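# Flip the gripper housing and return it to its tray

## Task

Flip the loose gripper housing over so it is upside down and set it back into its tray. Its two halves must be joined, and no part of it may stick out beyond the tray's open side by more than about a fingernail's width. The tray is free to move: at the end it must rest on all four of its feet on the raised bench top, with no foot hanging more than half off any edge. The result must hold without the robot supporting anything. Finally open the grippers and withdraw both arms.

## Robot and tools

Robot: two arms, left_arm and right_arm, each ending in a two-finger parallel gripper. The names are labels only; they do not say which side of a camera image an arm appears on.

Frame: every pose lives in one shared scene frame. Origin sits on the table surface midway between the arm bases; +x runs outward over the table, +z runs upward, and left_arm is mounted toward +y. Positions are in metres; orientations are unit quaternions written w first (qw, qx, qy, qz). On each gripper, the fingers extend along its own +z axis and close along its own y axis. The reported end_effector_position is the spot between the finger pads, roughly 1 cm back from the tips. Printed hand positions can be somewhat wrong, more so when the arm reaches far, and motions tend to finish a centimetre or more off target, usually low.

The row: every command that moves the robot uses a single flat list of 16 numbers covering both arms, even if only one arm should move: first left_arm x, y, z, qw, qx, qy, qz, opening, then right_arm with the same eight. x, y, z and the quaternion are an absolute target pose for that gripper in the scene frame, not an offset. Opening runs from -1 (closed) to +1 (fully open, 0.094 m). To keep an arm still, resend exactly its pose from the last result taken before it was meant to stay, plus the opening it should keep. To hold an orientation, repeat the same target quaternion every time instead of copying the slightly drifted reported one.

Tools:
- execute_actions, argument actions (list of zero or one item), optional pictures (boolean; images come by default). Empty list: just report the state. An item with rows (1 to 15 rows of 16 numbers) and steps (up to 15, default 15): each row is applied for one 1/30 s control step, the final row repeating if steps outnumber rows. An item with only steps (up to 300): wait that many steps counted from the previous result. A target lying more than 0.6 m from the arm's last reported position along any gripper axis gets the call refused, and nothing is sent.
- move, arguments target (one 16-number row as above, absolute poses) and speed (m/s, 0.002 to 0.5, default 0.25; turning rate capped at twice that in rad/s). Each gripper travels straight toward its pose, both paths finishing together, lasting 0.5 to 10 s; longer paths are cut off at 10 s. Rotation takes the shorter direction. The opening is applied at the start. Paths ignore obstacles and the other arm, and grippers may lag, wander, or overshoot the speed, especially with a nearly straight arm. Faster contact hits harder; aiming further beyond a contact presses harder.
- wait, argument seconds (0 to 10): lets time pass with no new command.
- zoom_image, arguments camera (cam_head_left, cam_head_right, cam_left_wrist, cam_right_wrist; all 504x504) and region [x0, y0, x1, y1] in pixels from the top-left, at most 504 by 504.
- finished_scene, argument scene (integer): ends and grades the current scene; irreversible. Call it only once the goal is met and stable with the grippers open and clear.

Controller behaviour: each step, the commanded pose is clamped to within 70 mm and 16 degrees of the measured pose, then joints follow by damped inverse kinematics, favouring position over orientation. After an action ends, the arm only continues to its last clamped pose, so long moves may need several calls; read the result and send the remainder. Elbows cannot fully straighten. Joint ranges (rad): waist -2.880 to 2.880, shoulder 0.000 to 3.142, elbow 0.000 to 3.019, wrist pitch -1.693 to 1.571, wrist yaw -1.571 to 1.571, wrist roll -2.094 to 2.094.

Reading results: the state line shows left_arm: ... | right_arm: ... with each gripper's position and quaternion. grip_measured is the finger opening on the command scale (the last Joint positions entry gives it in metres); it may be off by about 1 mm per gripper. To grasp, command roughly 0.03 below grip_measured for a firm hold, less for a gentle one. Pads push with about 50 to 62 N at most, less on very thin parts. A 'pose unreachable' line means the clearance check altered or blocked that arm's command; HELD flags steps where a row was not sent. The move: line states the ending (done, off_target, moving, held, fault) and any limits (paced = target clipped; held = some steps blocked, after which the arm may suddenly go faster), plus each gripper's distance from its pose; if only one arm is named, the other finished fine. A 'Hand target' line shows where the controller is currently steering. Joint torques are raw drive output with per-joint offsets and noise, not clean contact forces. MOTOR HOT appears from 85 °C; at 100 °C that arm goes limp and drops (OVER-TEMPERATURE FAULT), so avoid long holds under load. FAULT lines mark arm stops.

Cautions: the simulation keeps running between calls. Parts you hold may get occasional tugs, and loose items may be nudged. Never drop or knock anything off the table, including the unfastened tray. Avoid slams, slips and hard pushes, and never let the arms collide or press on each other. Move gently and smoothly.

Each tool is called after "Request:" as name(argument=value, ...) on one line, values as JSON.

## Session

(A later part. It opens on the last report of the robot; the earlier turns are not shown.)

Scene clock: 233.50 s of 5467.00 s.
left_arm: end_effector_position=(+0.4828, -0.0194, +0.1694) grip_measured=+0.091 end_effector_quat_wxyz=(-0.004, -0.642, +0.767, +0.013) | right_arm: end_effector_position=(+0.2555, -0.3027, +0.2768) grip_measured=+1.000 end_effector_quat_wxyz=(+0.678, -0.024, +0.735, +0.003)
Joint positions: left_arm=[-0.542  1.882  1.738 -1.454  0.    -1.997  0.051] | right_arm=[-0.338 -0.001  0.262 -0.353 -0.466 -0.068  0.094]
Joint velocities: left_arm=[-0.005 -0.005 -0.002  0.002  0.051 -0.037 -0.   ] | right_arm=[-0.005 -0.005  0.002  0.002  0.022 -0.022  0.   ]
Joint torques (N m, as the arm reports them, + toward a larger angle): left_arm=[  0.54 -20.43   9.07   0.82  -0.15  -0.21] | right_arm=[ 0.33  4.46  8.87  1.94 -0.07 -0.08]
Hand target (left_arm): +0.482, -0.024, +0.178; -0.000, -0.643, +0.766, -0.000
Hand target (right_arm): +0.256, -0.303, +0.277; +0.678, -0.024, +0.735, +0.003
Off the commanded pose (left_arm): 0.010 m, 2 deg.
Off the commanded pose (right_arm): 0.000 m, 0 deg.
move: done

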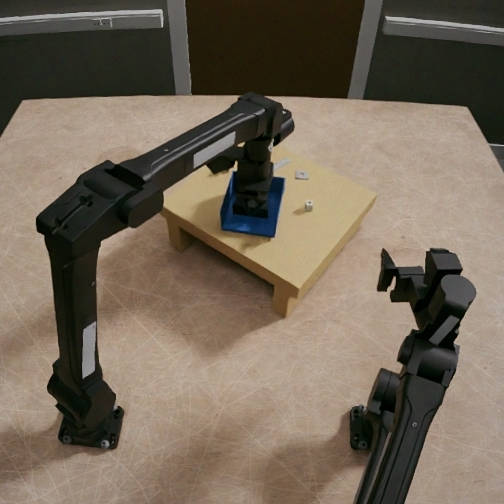

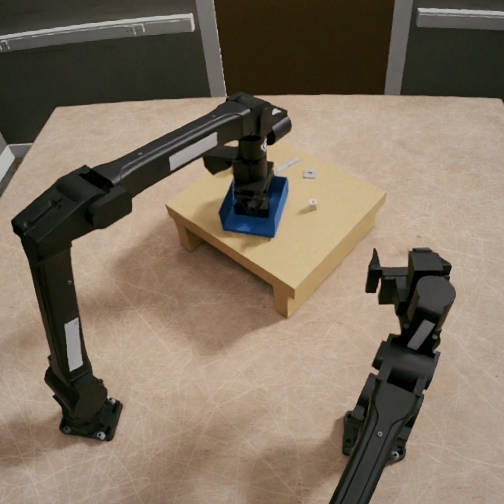

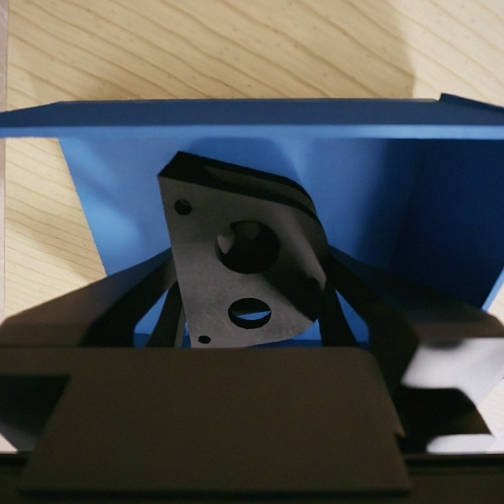

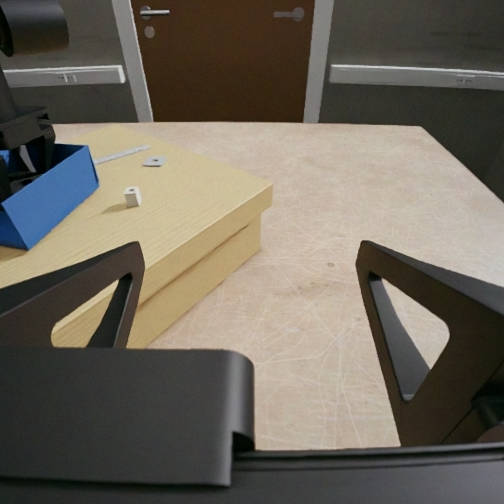

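Request:
move(target=[0.483,-0.0195,0.167,0,-0.643,0.766,0,0.03,0.2555,-0.3026,0.2768,0.678,-0.024,0.735,0.003,1], speed=0.01)

Request:
move(target=[0.483,-0.0195,0.168,0,-0.643,0.766,0,0.4,0.2555,-0.3026,0.2768,0.678,-0.024,0.735,0.003,1], speed=0.01)

Request:
move(target=[0.483,-0.0195,0.27,0,-0.643,0.766,0,0.4,0.2555,-0.3026,0.2768,0.678,-0.024,0.735,0.003,1], speed=0.08)

Request:
move(target=[0.27,0.25,0.27,0,-0.643,0.766,0,0.4,0.2555,-0.3026,0.2768,0.678,-0.024,0.735,0.003,1])

Scene clock: 238.57 s of 5467.00 s.
left_arm: end_effector_position=(+0.4823, -0.0191, +0.1682) grip_measured=+0.091 end_effector_quat_wxyz=(-0.001, -0.642, +0.767, +0.004) | right_arm: end_effector_position=(+0.2555, -0.3027, +0.2768) grip_measured=+1.000 end_effector_quat_wxyz=(+0.678, -0.024, +0.735, +0.003)
Joint positions: left_arm=[-0.542  1.868  1.714 -1.426  0.    -1.997  0.051] | right_arm=[-0.338 -0.001  0.262 -0.353 -0.466 -0.068  0.094]
Joint velocities: left_arm=[-0.005 -0.005 -0.002 -0.002 -0.081 -0.022  0.001] | right_arm=[ 0.015 -0.005  0.007 -0.002  0.066 -0.007  0.   ]
Joint torques (N m, as the arm reports them, + toward a larger angle): left_arm=[  1.21 -19.36   8.4    1.    -0.16  -0.08] | right_arm=[ 0.25  4.47  8.89  1.95 -0.07 -0.07]
Hand target (left_arm): +0.483, -0.020, +0.167; -0.000, -0.643, +0.766, -0.000
Hand target (right_arm): +0.256, -0.303, +0.277; +0.678, -0.024, +0.735, +0.003
Off the commanded pose (left_arm): 0.001 m, 1 deg.
Off the commanded pose (right_arm): 0.000 m, 0 deg.
After step 90, 0.47 s passed at rest.
move: done

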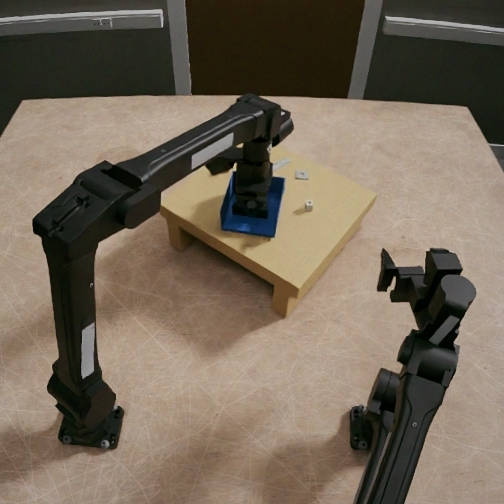

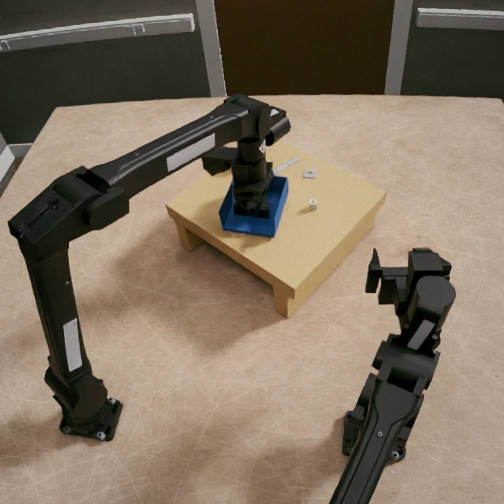

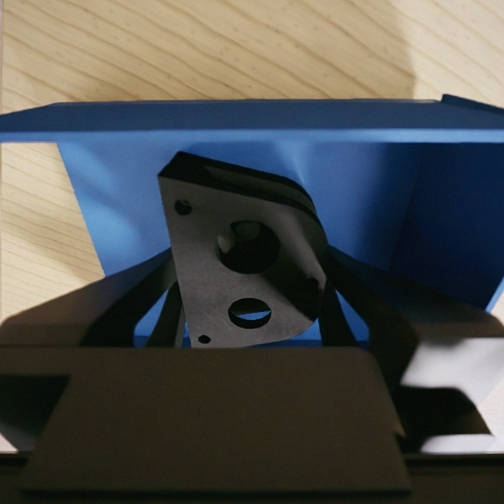

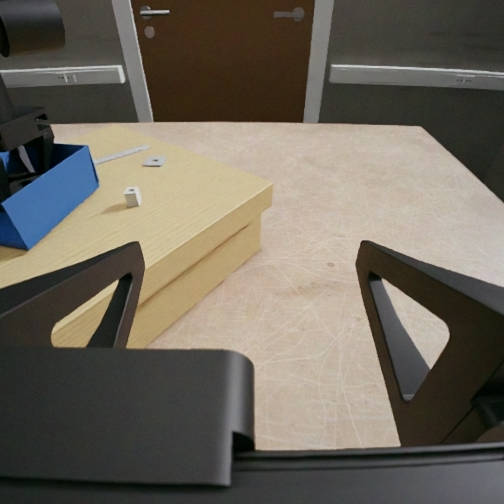

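Scene clock: 239.27 s of 5467.00 s.
left_arm: end_effector_position=(+0.4820, -0.0189, +0.1678) grip_measured=+0.398 end_effector_quat_wxyz=(-0.002, -0.642, +0.767, +0.005) | right_arm: end_effector_position=(+0.2555, -0.3027, +0.2768) grip_measured=+1.000 end_effector_quat_wxyz=(+0.678, -0.024, +0.735, +0.003)
Joint positions: left_arm=[-0.542  1.868  1.713 -1.426  0.    -1.997  0.066] | right_arm=[-0.338 -0.001  0.262 -0.353 -0.466 -0.068  0.094]
Joint velocities: left_arm=[-0.005  0.005  0.002  0.007  0.007  0.007 -0.   ] | right_arm=[-0.015 -0.015 -0.007 -0.017 -0.022 -0.007  0.   ]
Joint torques (N m, as the arm reports them, + toward a larger angle): left_arm=[  1.26 -19.21   8.67   0.89  -0.16  -0.07] | right_arm=[ 0.27  4.4   8.9   1.95 -0.06 -0.07]
Hand target (left_arm): +0.483, -0.019, +0.168; -0.000, -0.643, +0.766, +0.000
Hand target (right_arm): +0.256, -0.303, +0.277; +0.678, -0.024, +0.735, +0.003
Off the commanded pose (left_arm): 0.001 m, 1 deg.
Off the commanded pose (right_arm): 0.000 m, 0 deg.
move: done

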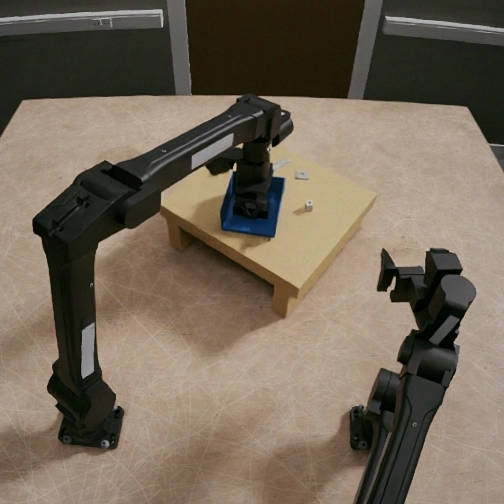

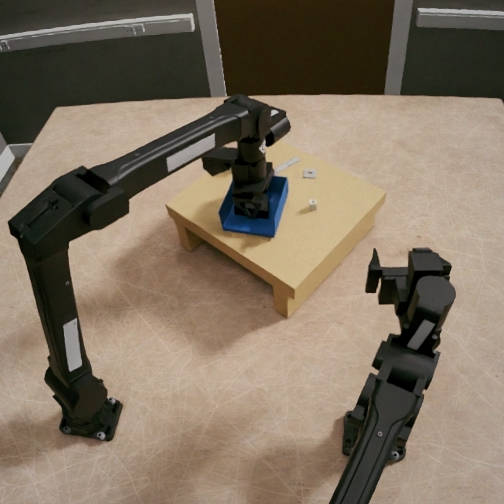

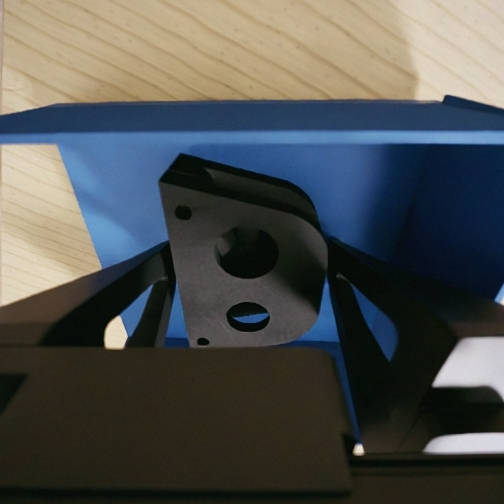

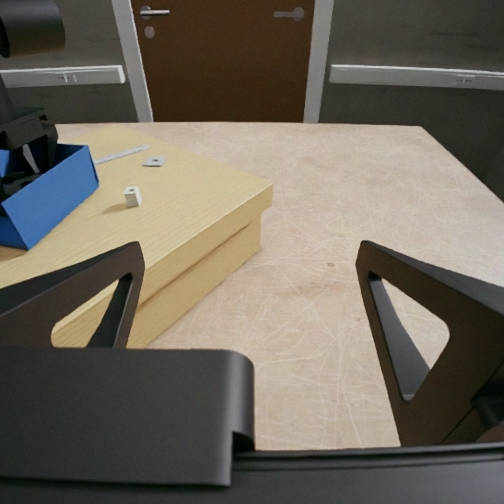

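Scene clock: 240.93 s of 5467.00 s.
left_arm: end_effector_position=(+0.4772, -0.0156, +0.2495) grip_measured=+0.398 end_effector_quat_wxyz=(-0.005, -0.642, +0.767, +0.019) | right_arm: end_effector_position=(+0.2555, -0.3027, +0.2768) grip_measured=+1.000 end_effector_quat_wxyz=(+0.678, -0.024, +0.735, +0.003)
Joint positions: left_arm=[-0.542  1.861  1.916 -1.666  0.    -1.997  0.066] | right_arm=[-0.338 -0.001  0.262 -0.353 -0.466 -0.068  0.094]
Joint velocities: left_arm=[-0.005 -0.005 -0.012  0.007 -0.037  0.037  0.001] | right_arm=[ 0.005  0.005  0.002 -0.007 -0.081 -0.007  0.   ]
Joint torques (N m, as the arm reports them, + toward a larger angle): left_arm=[  1.15 -20.07  12.56  -0.03  -0.17  -0.08] | right_arm=[ 0.31  4.36  8.88  1.95 -0.07 -0.08]
Hand target (left_arm): +0.482, -0.019, +0.270; +0.000, -0.643, +0.766, -0.000
Hand target (right_arm): +0.256, -0.303, +0.277; +0.678, -0.024, +0.735, +0.003
Off the commanded pose (left_arm): 0.022 m, 2 deg.
Off the commanded pose (right_arm): 0.000 m, 0 deg.
move: off_target (left_arm)

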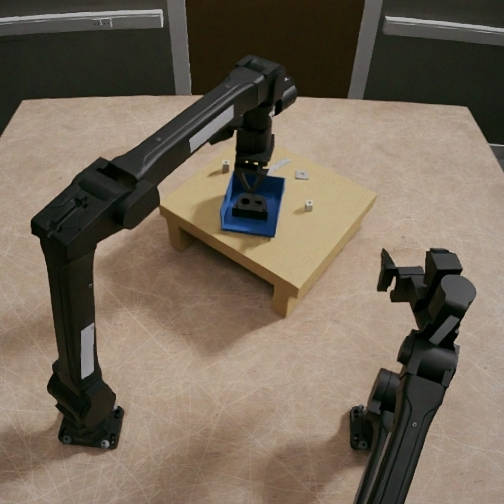

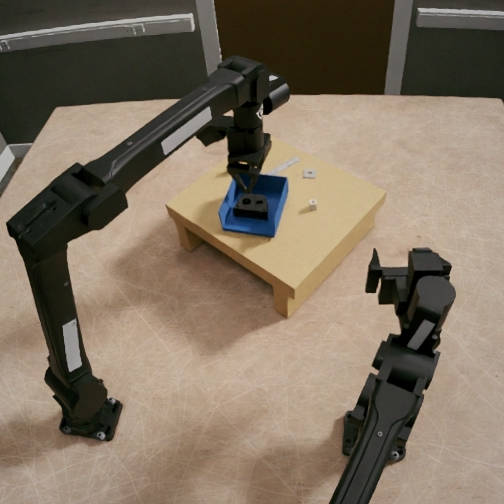

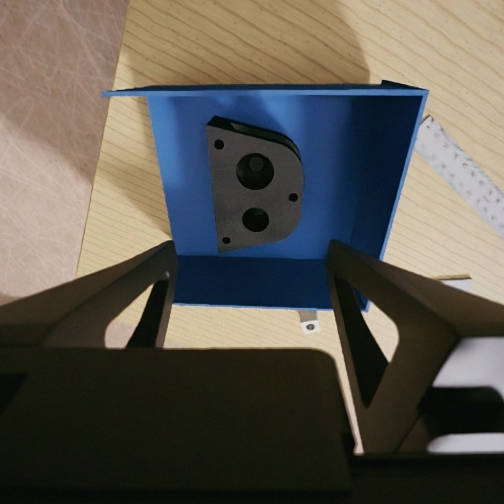

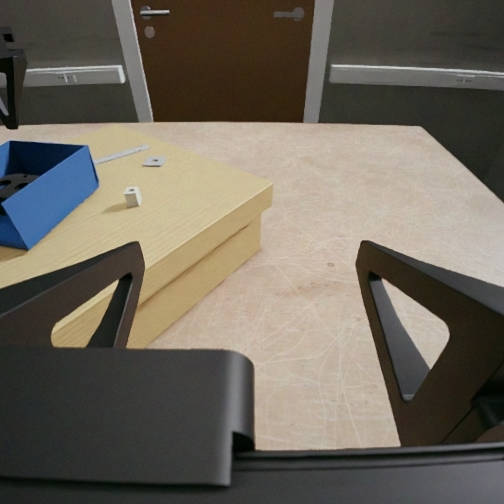

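Scene clock: 242.87 s of 5467.00 s.
left_arm: end_effector_position=(+0.2701, +0.2507, +0.2739) grip_measured=+0.398 end_effector_quat_wxyz=(+0.008, -0.648, +0.762, -0.005) | right_arm: end_effector_position=(+0.2555, -0.3027, +0.2768) grip_measured=+1.000 end_effector_quat_wxyz=(+0.678, -0.024, +0.735, +0.003)
Joint positions: left_arm=[-0.153  1.017  1.099 -1.636 -0.007 -1.623  0.066] | right_arm=[-0.338 -0.001  0.262 -0.353 -0.466 -0.068  0.094]
Joint velocities: left_arm=[0.005 0.005 0.012 0.002 0.007 0.037 0.   ] | right_arm=[-0.005 -0.015 -0.012 -0.012 -0.051 -0.007  0.   ]
Joint torques (N m, as the arm reports them, + toward a larger angle): left_arm=[ 1.31 -4.14  9.15  0.17 -0.14  0.1 ] | right_arm=[ 0.26  4.41  8.88  1.93 -0.07 -0.08]
Hand target (left_arm): +0.269, +0.251, +0.272; +0.003, -0.643, +0.766, +0.002
Hand target (right_arm): +0.256, -0.303, +0.277; +0.678, -0.024, +0.735, +0.003
Off the commanded pose (left_arm): 0.004 m, 1 deg.
Off the commanded pose (right_arm): 0.000 m, 0 deg.
move: done

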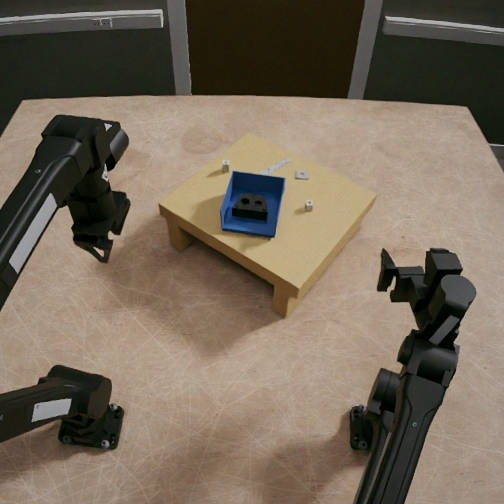

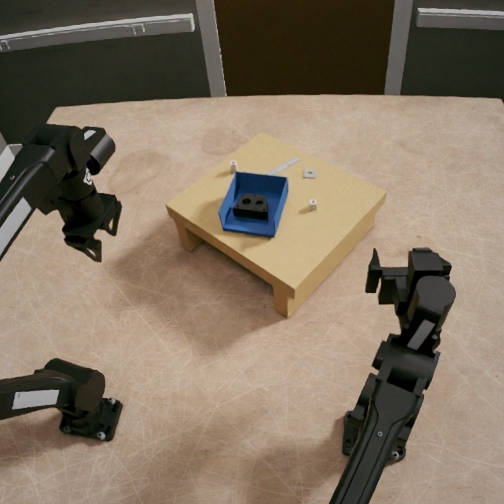

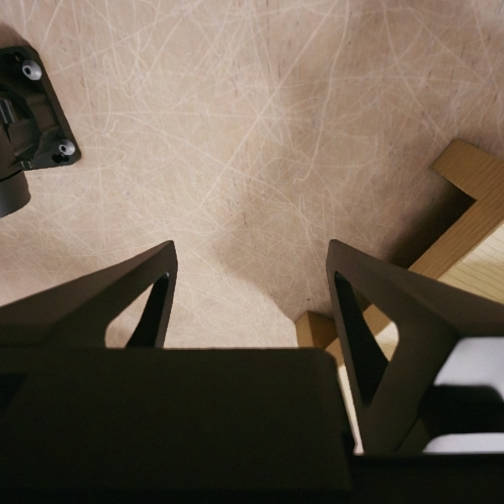

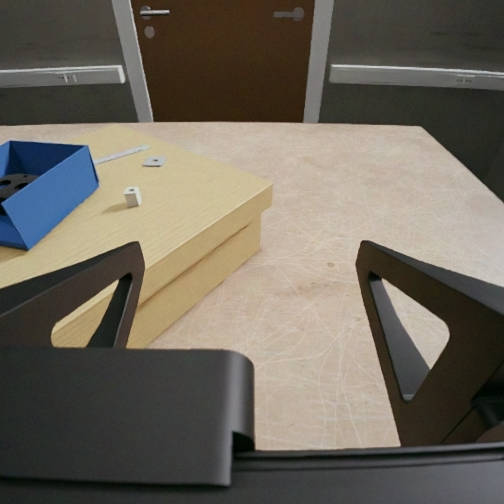

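Request:
finished_scene(scene=1)

The scene is finished: the task was done.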